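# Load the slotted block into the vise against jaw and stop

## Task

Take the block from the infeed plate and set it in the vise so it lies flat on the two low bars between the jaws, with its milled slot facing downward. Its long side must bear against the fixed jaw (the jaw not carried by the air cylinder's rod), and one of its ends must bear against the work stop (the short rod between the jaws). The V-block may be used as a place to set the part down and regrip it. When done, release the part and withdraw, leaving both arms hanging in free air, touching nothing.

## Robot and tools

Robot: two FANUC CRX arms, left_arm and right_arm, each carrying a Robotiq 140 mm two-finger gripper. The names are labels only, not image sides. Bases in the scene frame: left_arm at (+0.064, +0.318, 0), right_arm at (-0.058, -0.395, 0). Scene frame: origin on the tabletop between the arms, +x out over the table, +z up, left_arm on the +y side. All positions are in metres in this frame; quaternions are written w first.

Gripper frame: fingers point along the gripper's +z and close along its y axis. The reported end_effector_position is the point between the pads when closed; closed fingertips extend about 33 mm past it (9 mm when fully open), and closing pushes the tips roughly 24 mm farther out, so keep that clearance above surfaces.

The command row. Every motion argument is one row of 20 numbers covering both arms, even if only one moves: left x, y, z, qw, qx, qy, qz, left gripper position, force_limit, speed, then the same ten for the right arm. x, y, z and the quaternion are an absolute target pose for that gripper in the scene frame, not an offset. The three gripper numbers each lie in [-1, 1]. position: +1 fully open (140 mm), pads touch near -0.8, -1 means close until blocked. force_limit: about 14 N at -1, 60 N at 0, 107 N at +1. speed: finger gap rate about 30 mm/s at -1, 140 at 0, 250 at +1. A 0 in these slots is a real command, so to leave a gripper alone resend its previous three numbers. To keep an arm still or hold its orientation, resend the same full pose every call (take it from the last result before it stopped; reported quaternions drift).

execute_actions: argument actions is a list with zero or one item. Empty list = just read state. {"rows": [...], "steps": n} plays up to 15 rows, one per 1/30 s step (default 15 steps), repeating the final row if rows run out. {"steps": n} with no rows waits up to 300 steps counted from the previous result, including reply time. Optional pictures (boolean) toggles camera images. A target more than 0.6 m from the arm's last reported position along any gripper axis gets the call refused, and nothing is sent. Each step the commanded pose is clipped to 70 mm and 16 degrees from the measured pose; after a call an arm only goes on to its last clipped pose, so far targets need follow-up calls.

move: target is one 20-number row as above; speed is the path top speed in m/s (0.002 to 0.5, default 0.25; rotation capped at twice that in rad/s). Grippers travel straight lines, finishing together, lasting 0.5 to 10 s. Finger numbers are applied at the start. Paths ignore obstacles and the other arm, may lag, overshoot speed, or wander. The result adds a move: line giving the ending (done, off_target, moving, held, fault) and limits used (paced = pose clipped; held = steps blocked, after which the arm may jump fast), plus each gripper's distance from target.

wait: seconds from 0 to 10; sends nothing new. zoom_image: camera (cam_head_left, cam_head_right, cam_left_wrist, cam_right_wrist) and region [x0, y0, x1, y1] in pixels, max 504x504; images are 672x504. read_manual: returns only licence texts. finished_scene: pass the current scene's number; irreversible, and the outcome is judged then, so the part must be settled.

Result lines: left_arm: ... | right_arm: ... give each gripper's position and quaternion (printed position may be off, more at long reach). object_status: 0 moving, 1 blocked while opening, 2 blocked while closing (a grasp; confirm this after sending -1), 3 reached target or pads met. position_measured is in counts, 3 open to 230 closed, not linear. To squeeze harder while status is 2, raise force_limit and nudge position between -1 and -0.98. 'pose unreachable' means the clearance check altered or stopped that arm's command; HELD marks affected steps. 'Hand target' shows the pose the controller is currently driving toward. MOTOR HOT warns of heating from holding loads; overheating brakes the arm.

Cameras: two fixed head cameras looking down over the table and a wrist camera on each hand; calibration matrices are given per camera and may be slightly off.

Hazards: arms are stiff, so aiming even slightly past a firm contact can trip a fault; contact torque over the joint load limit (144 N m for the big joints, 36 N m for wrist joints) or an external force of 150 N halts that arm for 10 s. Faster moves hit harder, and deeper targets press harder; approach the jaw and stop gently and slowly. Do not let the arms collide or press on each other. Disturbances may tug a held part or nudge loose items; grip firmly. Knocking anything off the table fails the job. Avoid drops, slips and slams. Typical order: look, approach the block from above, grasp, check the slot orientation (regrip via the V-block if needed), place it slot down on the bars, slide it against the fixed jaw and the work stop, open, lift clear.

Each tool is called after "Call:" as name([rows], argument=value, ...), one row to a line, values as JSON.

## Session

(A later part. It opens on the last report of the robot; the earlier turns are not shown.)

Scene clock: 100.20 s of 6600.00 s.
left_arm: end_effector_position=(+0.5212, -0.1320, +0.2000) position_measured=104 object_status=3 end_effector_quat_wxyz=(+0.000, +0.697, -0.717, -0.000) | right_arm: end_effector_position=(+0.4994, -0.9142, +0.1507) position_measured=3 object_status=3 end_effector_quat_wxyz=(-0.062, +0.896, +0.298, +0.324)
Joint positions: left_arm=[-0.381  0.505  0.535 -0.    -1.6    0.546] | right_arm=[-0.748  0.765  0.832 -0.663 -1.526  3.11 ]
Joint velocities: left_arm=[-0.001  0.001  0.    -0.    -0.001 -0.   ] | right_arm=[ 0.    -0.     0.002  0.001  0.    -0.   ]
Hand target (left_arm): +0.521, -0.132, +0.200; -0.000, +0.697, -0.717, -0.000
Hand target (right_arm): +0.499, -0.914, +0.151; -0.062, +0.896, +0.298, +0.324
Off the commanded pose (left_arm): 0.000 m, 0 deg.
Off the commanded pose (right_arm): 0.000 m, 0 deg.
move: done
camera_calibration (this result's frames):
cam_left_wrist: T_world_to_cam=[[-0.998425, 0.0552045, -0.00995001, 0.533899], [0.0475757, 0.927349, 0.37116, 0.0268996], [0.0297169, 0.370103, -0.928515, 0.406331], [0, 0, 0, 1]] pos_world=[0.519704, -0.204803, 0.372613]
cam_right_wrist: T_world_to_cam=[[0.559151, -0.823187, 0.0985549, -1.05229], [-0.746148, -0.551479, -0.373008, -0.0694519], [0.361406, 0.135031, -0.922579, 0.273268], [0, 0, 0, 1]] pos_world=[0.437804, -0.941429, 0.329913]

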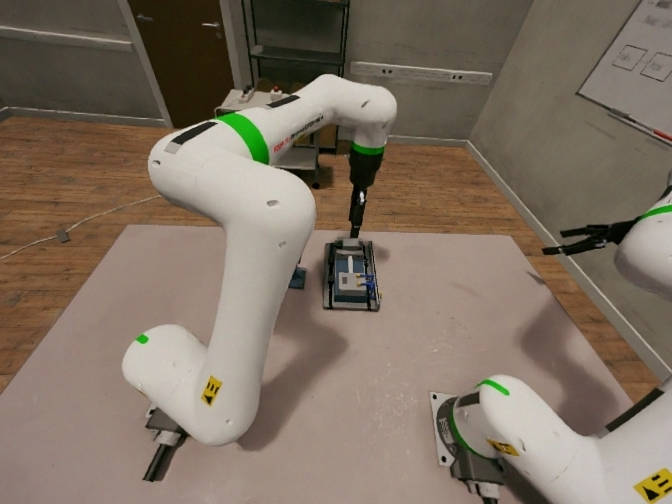

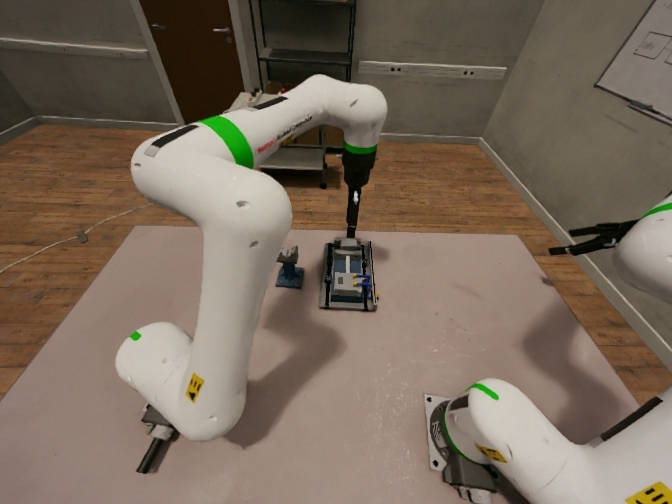

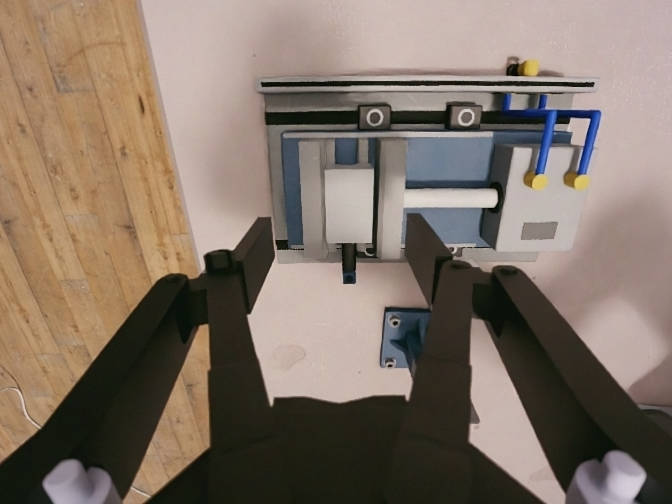

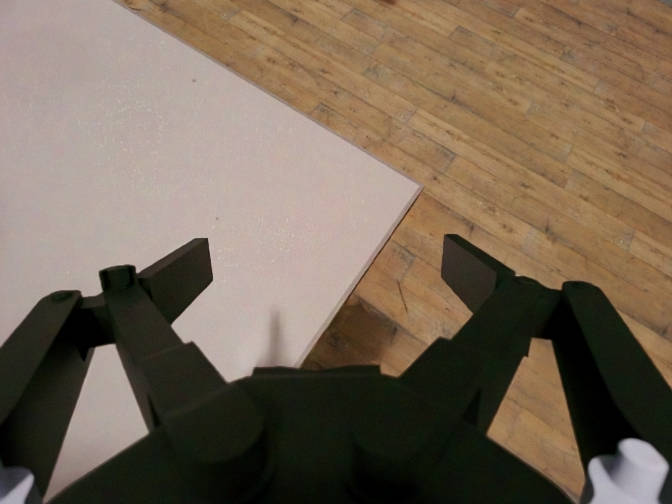

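Call:
move(target=[0.511,-0.124,0.16,0,0.018,1,0,0.2,-1,0,0.4994,-0.9142,0.1507,-0.062,0.896,0.298,0.324,1,0,0], speed=0.4)

Call:
move(target=[0.511,-0.124,0.132,0,0.018,1,0,0.2,-1,0,0.4994,-0.9142,0.1507,-0.062,0.896,0.298,0.324,1,0,0], speed=0.05)

Call:
move(target=[0.511,-0.124,0.132,0,0.018,1,0,-1,-1,-1,0.4994,-0.9142,0.1507,-0.062,0.896,0.298,0.324,1,0,0])

Call:
move(target=[0.511,-0.124,0.132,0,0.018,1,0,0.2,-1,0,0.4994,-0.9142,0.1507,-0.062,0.896,0.298,0.324,1,0,0])

Call:
move(target=[0.511,-0.124,0.2,0,0.018,1,0,0.2,-1,0,0.4994,-0.9142,0.1507,-0.062,0.896,0.298,0.324,1,0,0])

Scene clock: 110.53 s of 6600.00 s.
left_arm: end_effector_position=(+0.5109, -0.1240, +0.1600) position_measured=104 object_status=3 end_effector_quat_wxyz=(+0.000, +0.018, +1.000, +0.000) | right_arm: end_effector_position=(+0.4994, -0.9142, +0.1507) position_measured=3 object_status=3 end_effector_quat_wxyz=(-0.062, +0.896, +0.298, +0.324)
Joint positions: left_arm=[-0.379  0.472  0.393 -0.    -1.492 -1.035] | right_arm=[-0.748  0.765  0.832 -0.663 -1.526  3.11 ]
Joint velocities: left_arm=[ 0.    -0.001  0.     0.     0.001 -0.001] | right_arm=[-0.    -0.     0.001  0.001 -0.     0.   ]
Hand target (left_arm): +0.511, -0.124, +0.160; -0.000, +0.018, +1.000, +0.000
Hand target (right_arm): +0.499, -0.914, +0.151; -0.062, +0.896, +0.298, +0.324
Off the commanded pose (left_arm): 0.000 m, 0 deg.
Off the commanded pose (right_arm): 0.000 m, 0 deg.
After step 90, 4.90 s passed at rest.
move: done
camera_calibration (this result's frames):
cam_left_wrist: T_world_to_cam=[[0.0632499, 0.997948, -0.0099532, 0.0972278], [0.926938, -0.0550475, 0.371156, -0.536237], [0.369846, -0.0327015, -0.928517, 0.142835], [0, 0, 0, 1]] pos_world=[0.438082, -0.121876, 0.33262]
cam_right_wrist: T_world_to_cam=[[0.55915, -0.823188, 0.0985549, -1.05229], [-0.746148, -0.551479, -0.373008, -0.0694519], [0.361406, 0.135031, -0.922579, 0.273268], [0, 0, 0, 1]] pos_world=[0.437804, -0.941429, 0.329913]

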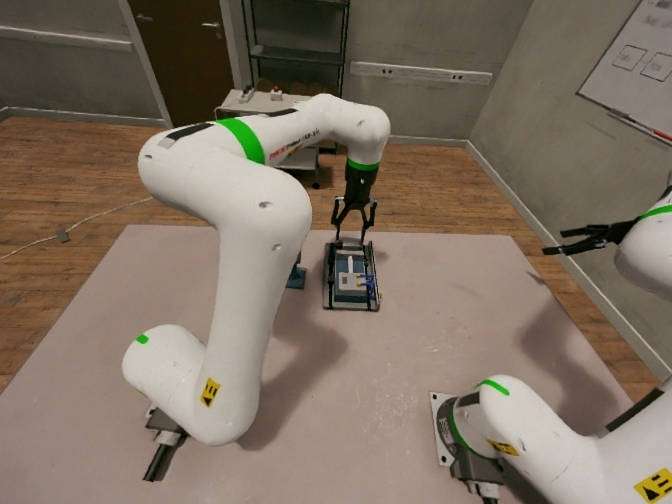

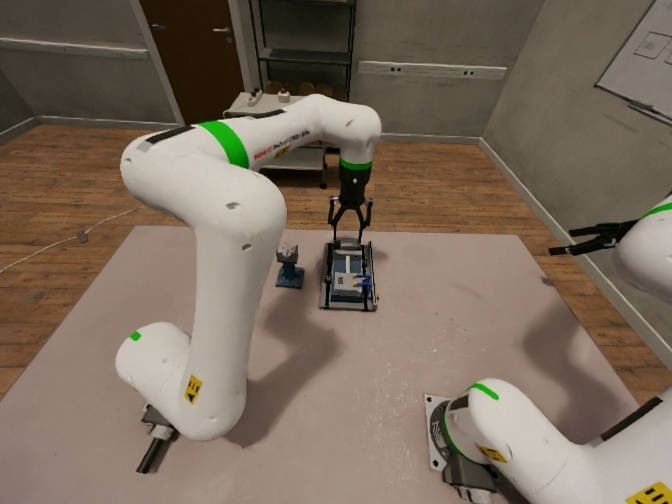

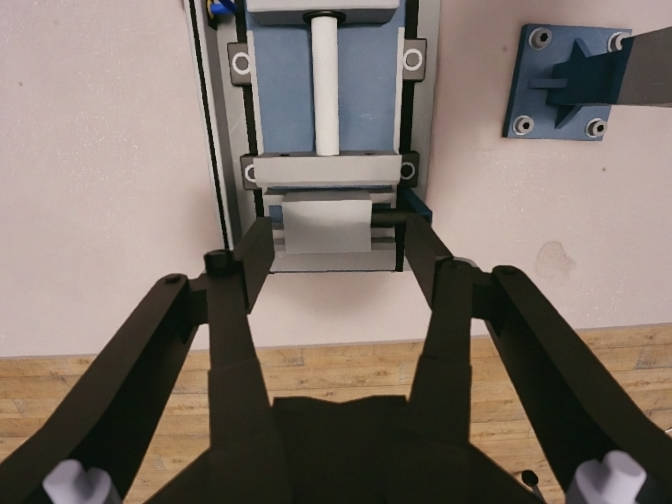

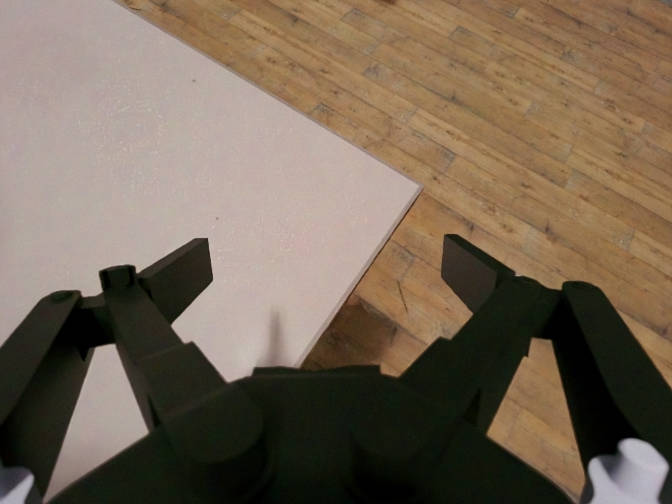

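Scene clock: 111.37 s of 6600.00 s.
left_arm: end_effector_position=(+0.5110, -0.1240, +0.1320) position_measured=104 object_status=3 end_effector_quat_wxyz=(+0.000, +0.018, +1.000, +0.000) | right_arm: end_effector_position=(+0.4994, -0.9142, +0.1507) position_measured=3 object_status=3 end_effector_quat_wxyz=(-0.062, +0.896, +0.298, +0.324)
Joint positions: left_arm=[-0.379  0.48   0.339 -0.    -1.43  -1.035] | right_arm=[-0.748  0.765  0.832 -0.663 -1.526  3.11 ]
Joint velocities: left_arm=[-0.     0.    -0.002 -0.    -0.     0.001] | right_arm=[-0.    -0.001 -0.001 -0.001  0.    -0.   ]
Hand target (left_arm): +0.511, -0.124, +0.132; -0.000, +0.018, +1.000, -0.000
Hand target (right_arm): +0.499, -0.914, +0.151; -0.062, +0.896, +0.298, +0.324
Off the commanded pose (left_arm): 0.000 m, 0 deg.
Off the commanded pose (right_arm): 0.000 m, 0 deg.
move: done
camera_calibration (this result's frames):
cam_left_wrist: T_world_to_cam=[[0.0632717, 0.997947, -0.00990682, 0.0969385], [0.926924, -0.0550838, 0.371185, -0.525909], [0.369877, -0.0326684, -0.928506, 0.116826], [0, 0, 0, 1]] pos_world=[0.438133, -0.121892, 0.304644]
cam_right_wrist: T_world_to_cam=[[0.55915, -0.823188, 0.098555, -1.05229], [-0.746148, -0.551479, -0.373008, -0.0694519], [0.361406, 0.135031, -0.922579, 0.273268], [0, 0, 0, 1]] pos_world=[0.437804, -0.941429, 0.329913]

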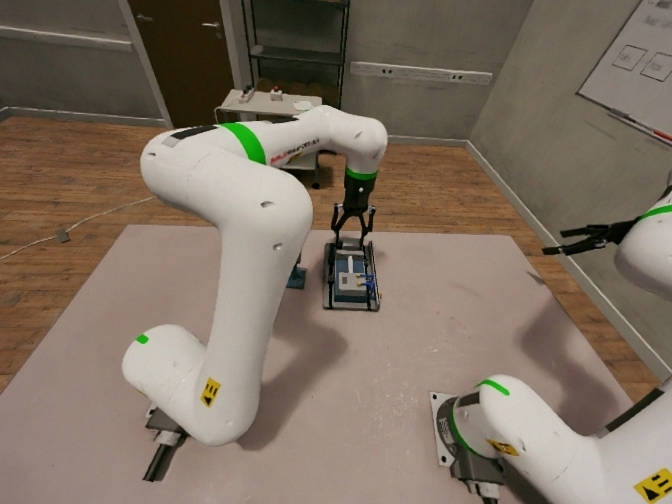

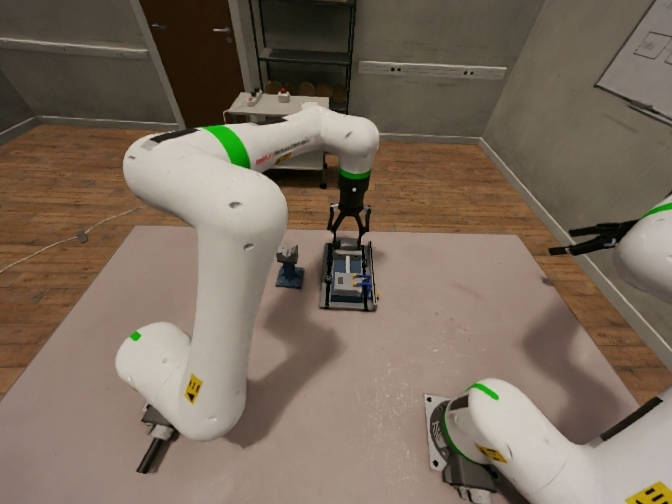

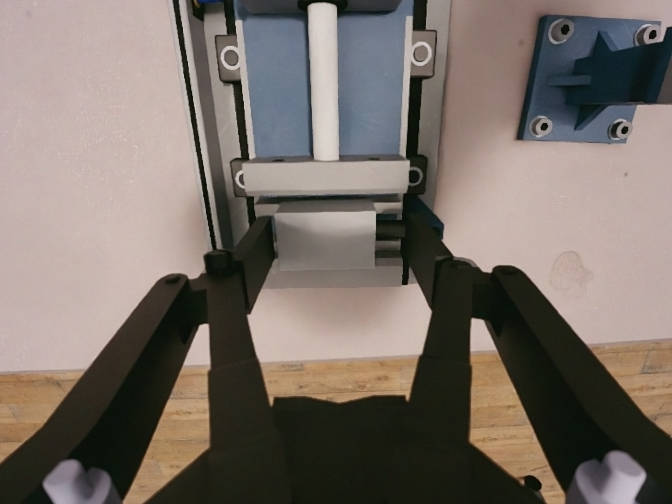

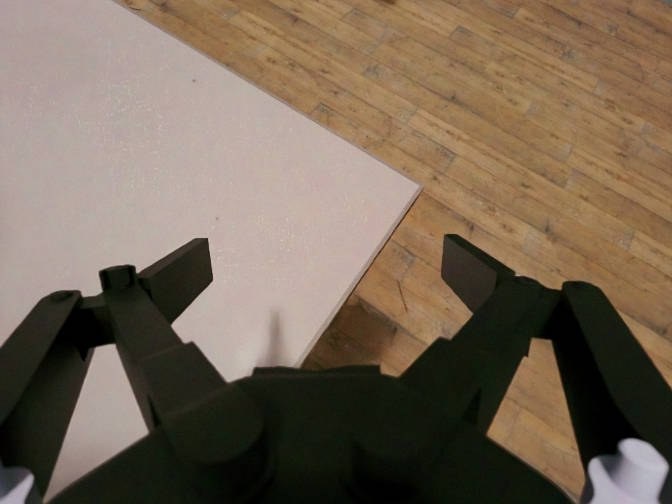

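Scene clock: 112.07 s of 6600.00 s.
left_arm: end_effector_position=(+0.5110, -0.1240, +0.1320) position_measured=121 object_status=2 end_effector_quat_wxyz=(+0.000, +0.018, +1.000, -0.000) | right_arm: end_effector_position=(+0.4994, -0.9142, +0.1507) position_measured=3 object_status=3 end_effector_quat_wxyz=(-0.062, +0.896, +0.298, +0.324)
Joint positions: left_arm=[-0.379  0.48   0.34   0.    -1.43  -1.035] | right_arm=[-0.748  0.765  0.832 -0.663 -1.526  3.11 ]
Joint velocities: left_arm=[-0.     0.001  0.    -0.001 -0.    -0.   ] | right_arm=[ 0.     0.     0.001 -0.001 -0.001 -0.   ]
Hand target (left_arm): +0.511, -0.124, +0.132; -0.000, +0.018, +1.000, -0.000
Hand target (right_arm): +0.499, -0.914, +0.151; -0.062, +0.896, +0.298, +0.324
Off the commanded pose (left_arm): 0.000 m, 0 deg.
Off the commanded pose (right_arm): 0.000 m, 0 deg.
move: done
camera_calibration (this result's frames):
cam_left_wrist: T_world_to_cam=[[0.0632555, 0.997947, -0.010062, 0.0970419], [0.926914, -0.0550102, 0.37122, -0.525958], [0.369904, -0.0328083, -0.928491, 0.116811], [0, 0, 0, 1]] pos_world=[0.438171, -0.121943, 0.304681]
cam_right_wrist: T_world_to_cam=[[0.55915, -0.823188, 0.0985551, -1.05229], [-0.746148, -0.551479, -0.373008, -0.0694519], [0.361406, 0.135031, -0.922579, 0.273268], [0, 0, 0, 1]] pos_world=[0.437804, -0.941429, 0.329913]

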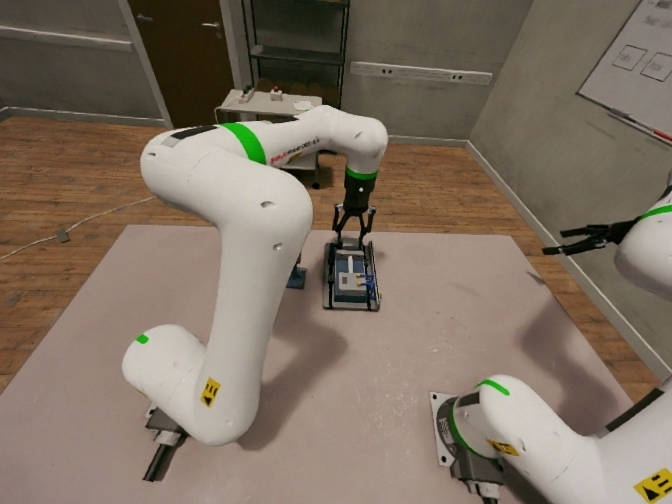

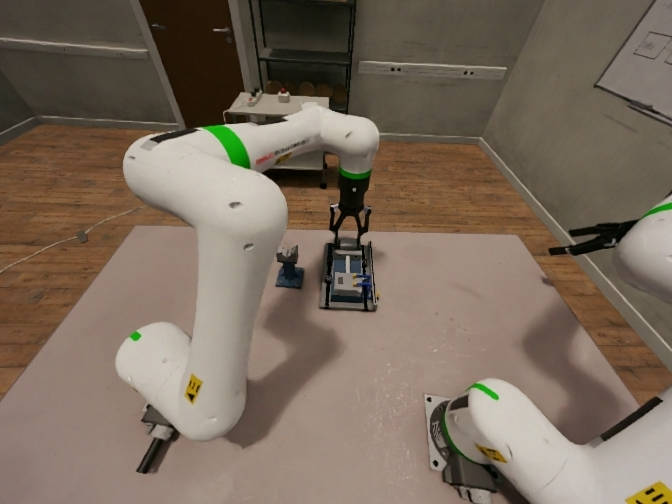

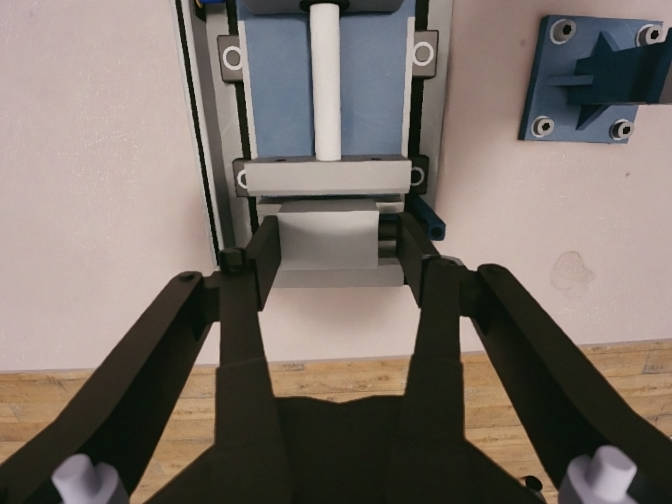

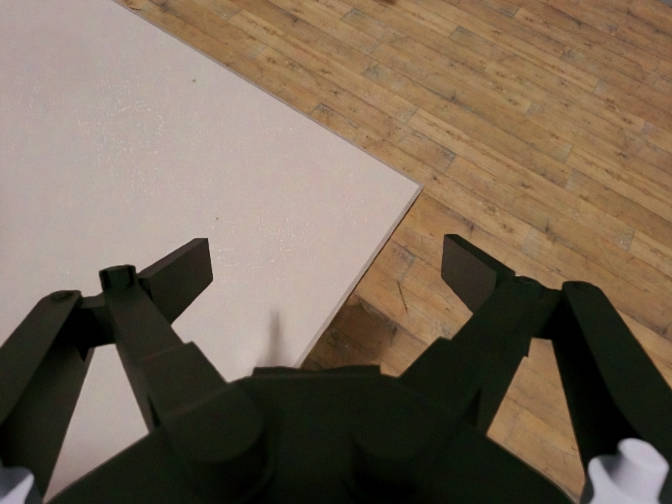

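Scene clock: 112.77 s of 6600.00 s.
left_arm: end_effector_position=(+0.5110, -0.1240, +0.1320) position_measured=104 object_status=3 end_effector_quat_wxyz=(-0.000, +0.018, +1.000, +0.000) | right_arm: end_effector_position=(+0.4994, -0.9142, +0.1507) position_measured=3 object_status=3 end_effector_quat_wxyz=(-0.062, +0.896, +0.298, +0.324)
Joint positions: left_arm=[-0.379  0.48   0.34   0.    -1.43  -1.035] | right_arm=[-0.748  0.765  0.832 -0.663 -1.526  3.11 ]
Joint velocities: left_arm=[-0.     0.    -0.     0.     0.001  0.   ] | right_arm=[-0.    -0.001  0.     0.002  0.     0.   ]
Hand target (left_arm): +0.511, -0.124, +0.132; +0.000, +0.018, +1.000, +0.000
Hand target (right_arm): +0.499, -0.914, +0.151; -0.062, +0.896, +0.298, +0.324
Off the commanded pose (left_arm): 0.000 m, 0 deg.
Off the commanded pose (right_arm): 0.000 m, 0 deg.
move: done
camera_calibration (this result's frames):
cam_left_wrist: T_world_to_cam=[[0.0631352, 0.997955, -0.00995507, 0.0970497], [0.926957, -0.0549414, 0.371123, -0.525909], [0.369818, -0.0326589, -0.92853, 0.11683], [0, 0, 0, 1]] pos_world=[0.438161, -0.12193, 0.304624]
cam_right_wrist: T_world_to_cam=[[0.55915, -0.823188, 0.0985549, -1.05229], [-0.746148, -0.551479, -0.373008, -0.0694519], [0.361406, 0.135031, -0.922579, 0.273268], [0, 0, 0, 1]] pos_world=[0.437804, -0.941429, 0.329913]

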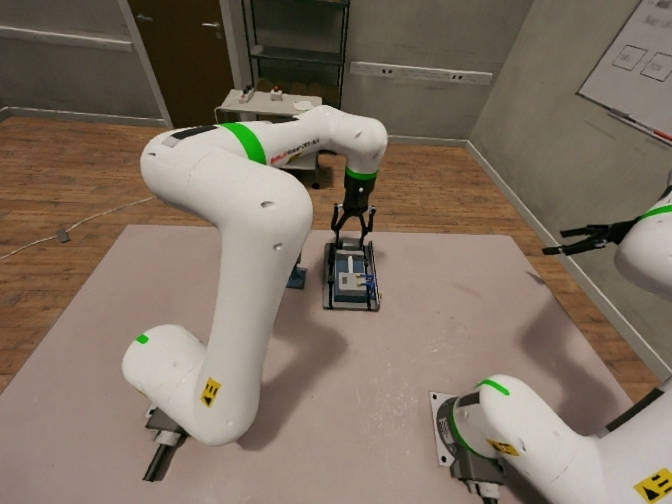

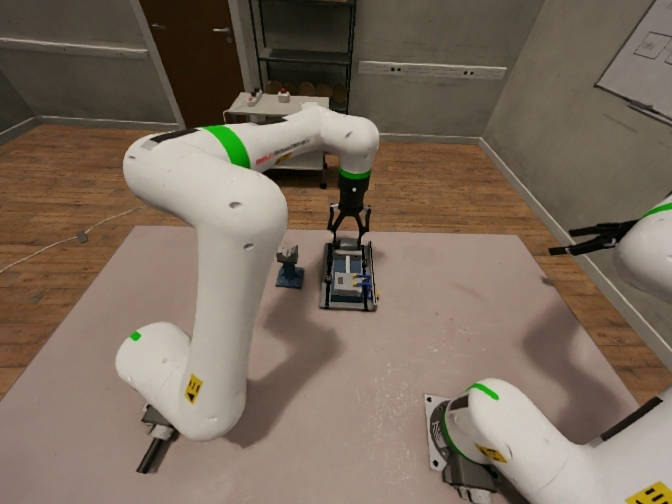

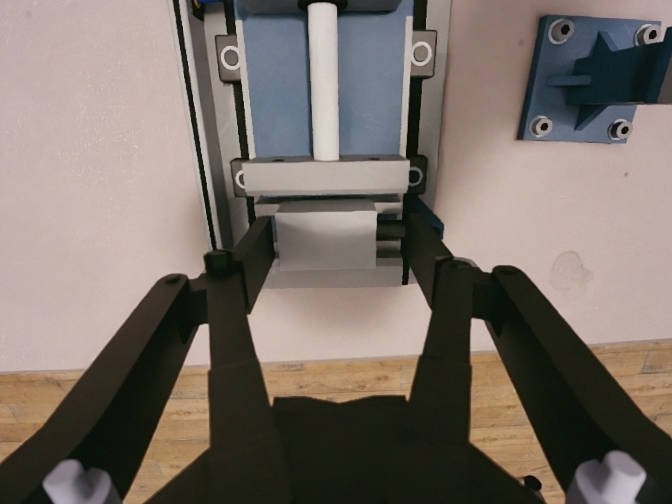

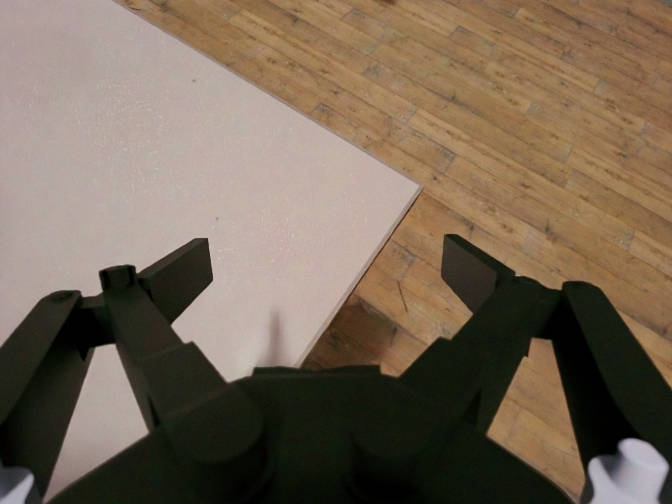

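Scene clock: 113.53 s of 6600.00 s.
left_arm: end_effector_position=(+0.5111, -0.1240, +0.2000) position_measured=104 object_status=3 end_effector_quat_wxyz=(-0.000, +0.018, +1.000, +0.000) | right_arm: end_effector_position=(+0.4994, -0.9142, +0.1507) position_measured=3 object_status=3 end_effector_quat_wxyz=(-0.062, +0.896, +0.298, +0.324)
Joint positions: left_arm=[-0.379  0.469  0.482 -0.    -1.584 -1.035] | right_arm=[-0.748  0.765  0.832 -0.663 -1.526  3.11 ]
Joint velocities: left_arm=[-0.    -0.     0.002 -0.    -0.001 -0.   ] | right_arm=[-0.    -0.     0.001 -0.    -0.001 -0.   ]
Hand target (left_arm): +0.511, -0.124, +0.200; +0.000, +0.018, +1.000, +0.000
Hand target (right_arm): +0.499, -0.914, +0.151; -0.062, +0.896, +0.298, +0.324
Off the commanded pose (left_arm): 0.000 m, 0 deg.
Off the commanded pose (right_arm): 0.000 m, 0 deg.
move: done
camera_calibration (this result's frames):
cam_left_wrist: T_world_to_cam=[[0.0628648, 0.997972, -0.00995401, 0.0978735], [0.926962, -0.0546897, 0.371147, -0.551252], [0.36985, -0.0325591, -0.928521, 0.179904], [0, 0, 0, 1]] pos_world=[0.4383, -0.121965, 0.372615]
cam_right_wrist: T_world_to_cam=[[0.55915, -0.823188, 0.0985548, -1.05229], [-0.746148, -0.551479, -0.373008, -0.0694519], [0.361406, 0.135031, -0.922579, 0.273268], [0, 0, 0, 1]] pos_world=[0.437804, -0.941429, 0.329913]

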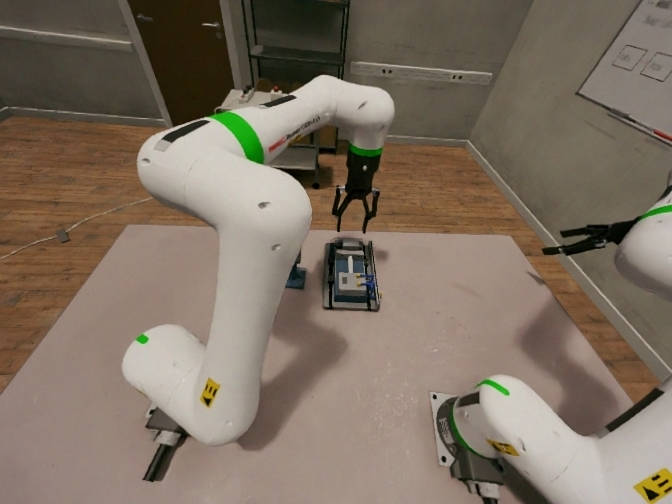

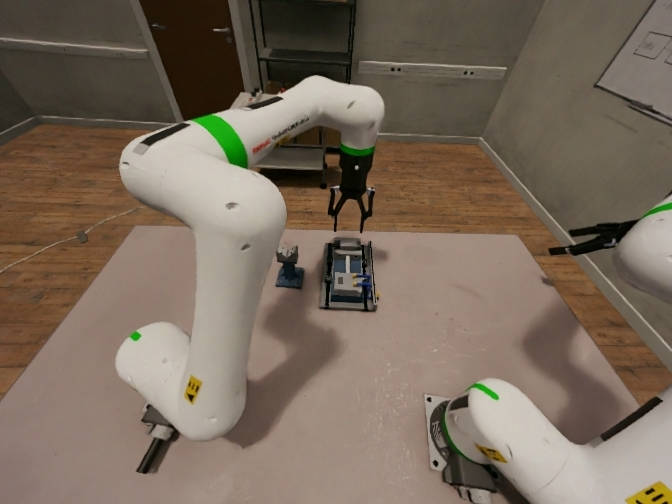

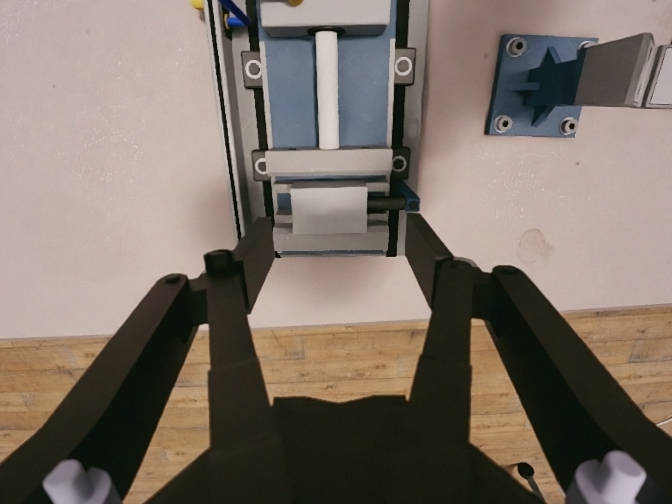

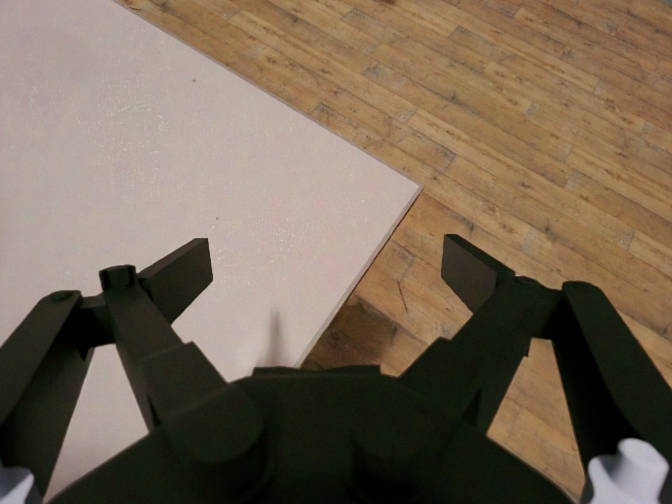

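Call:
finished_scene(scene=2)

The scene is finished: the task was done.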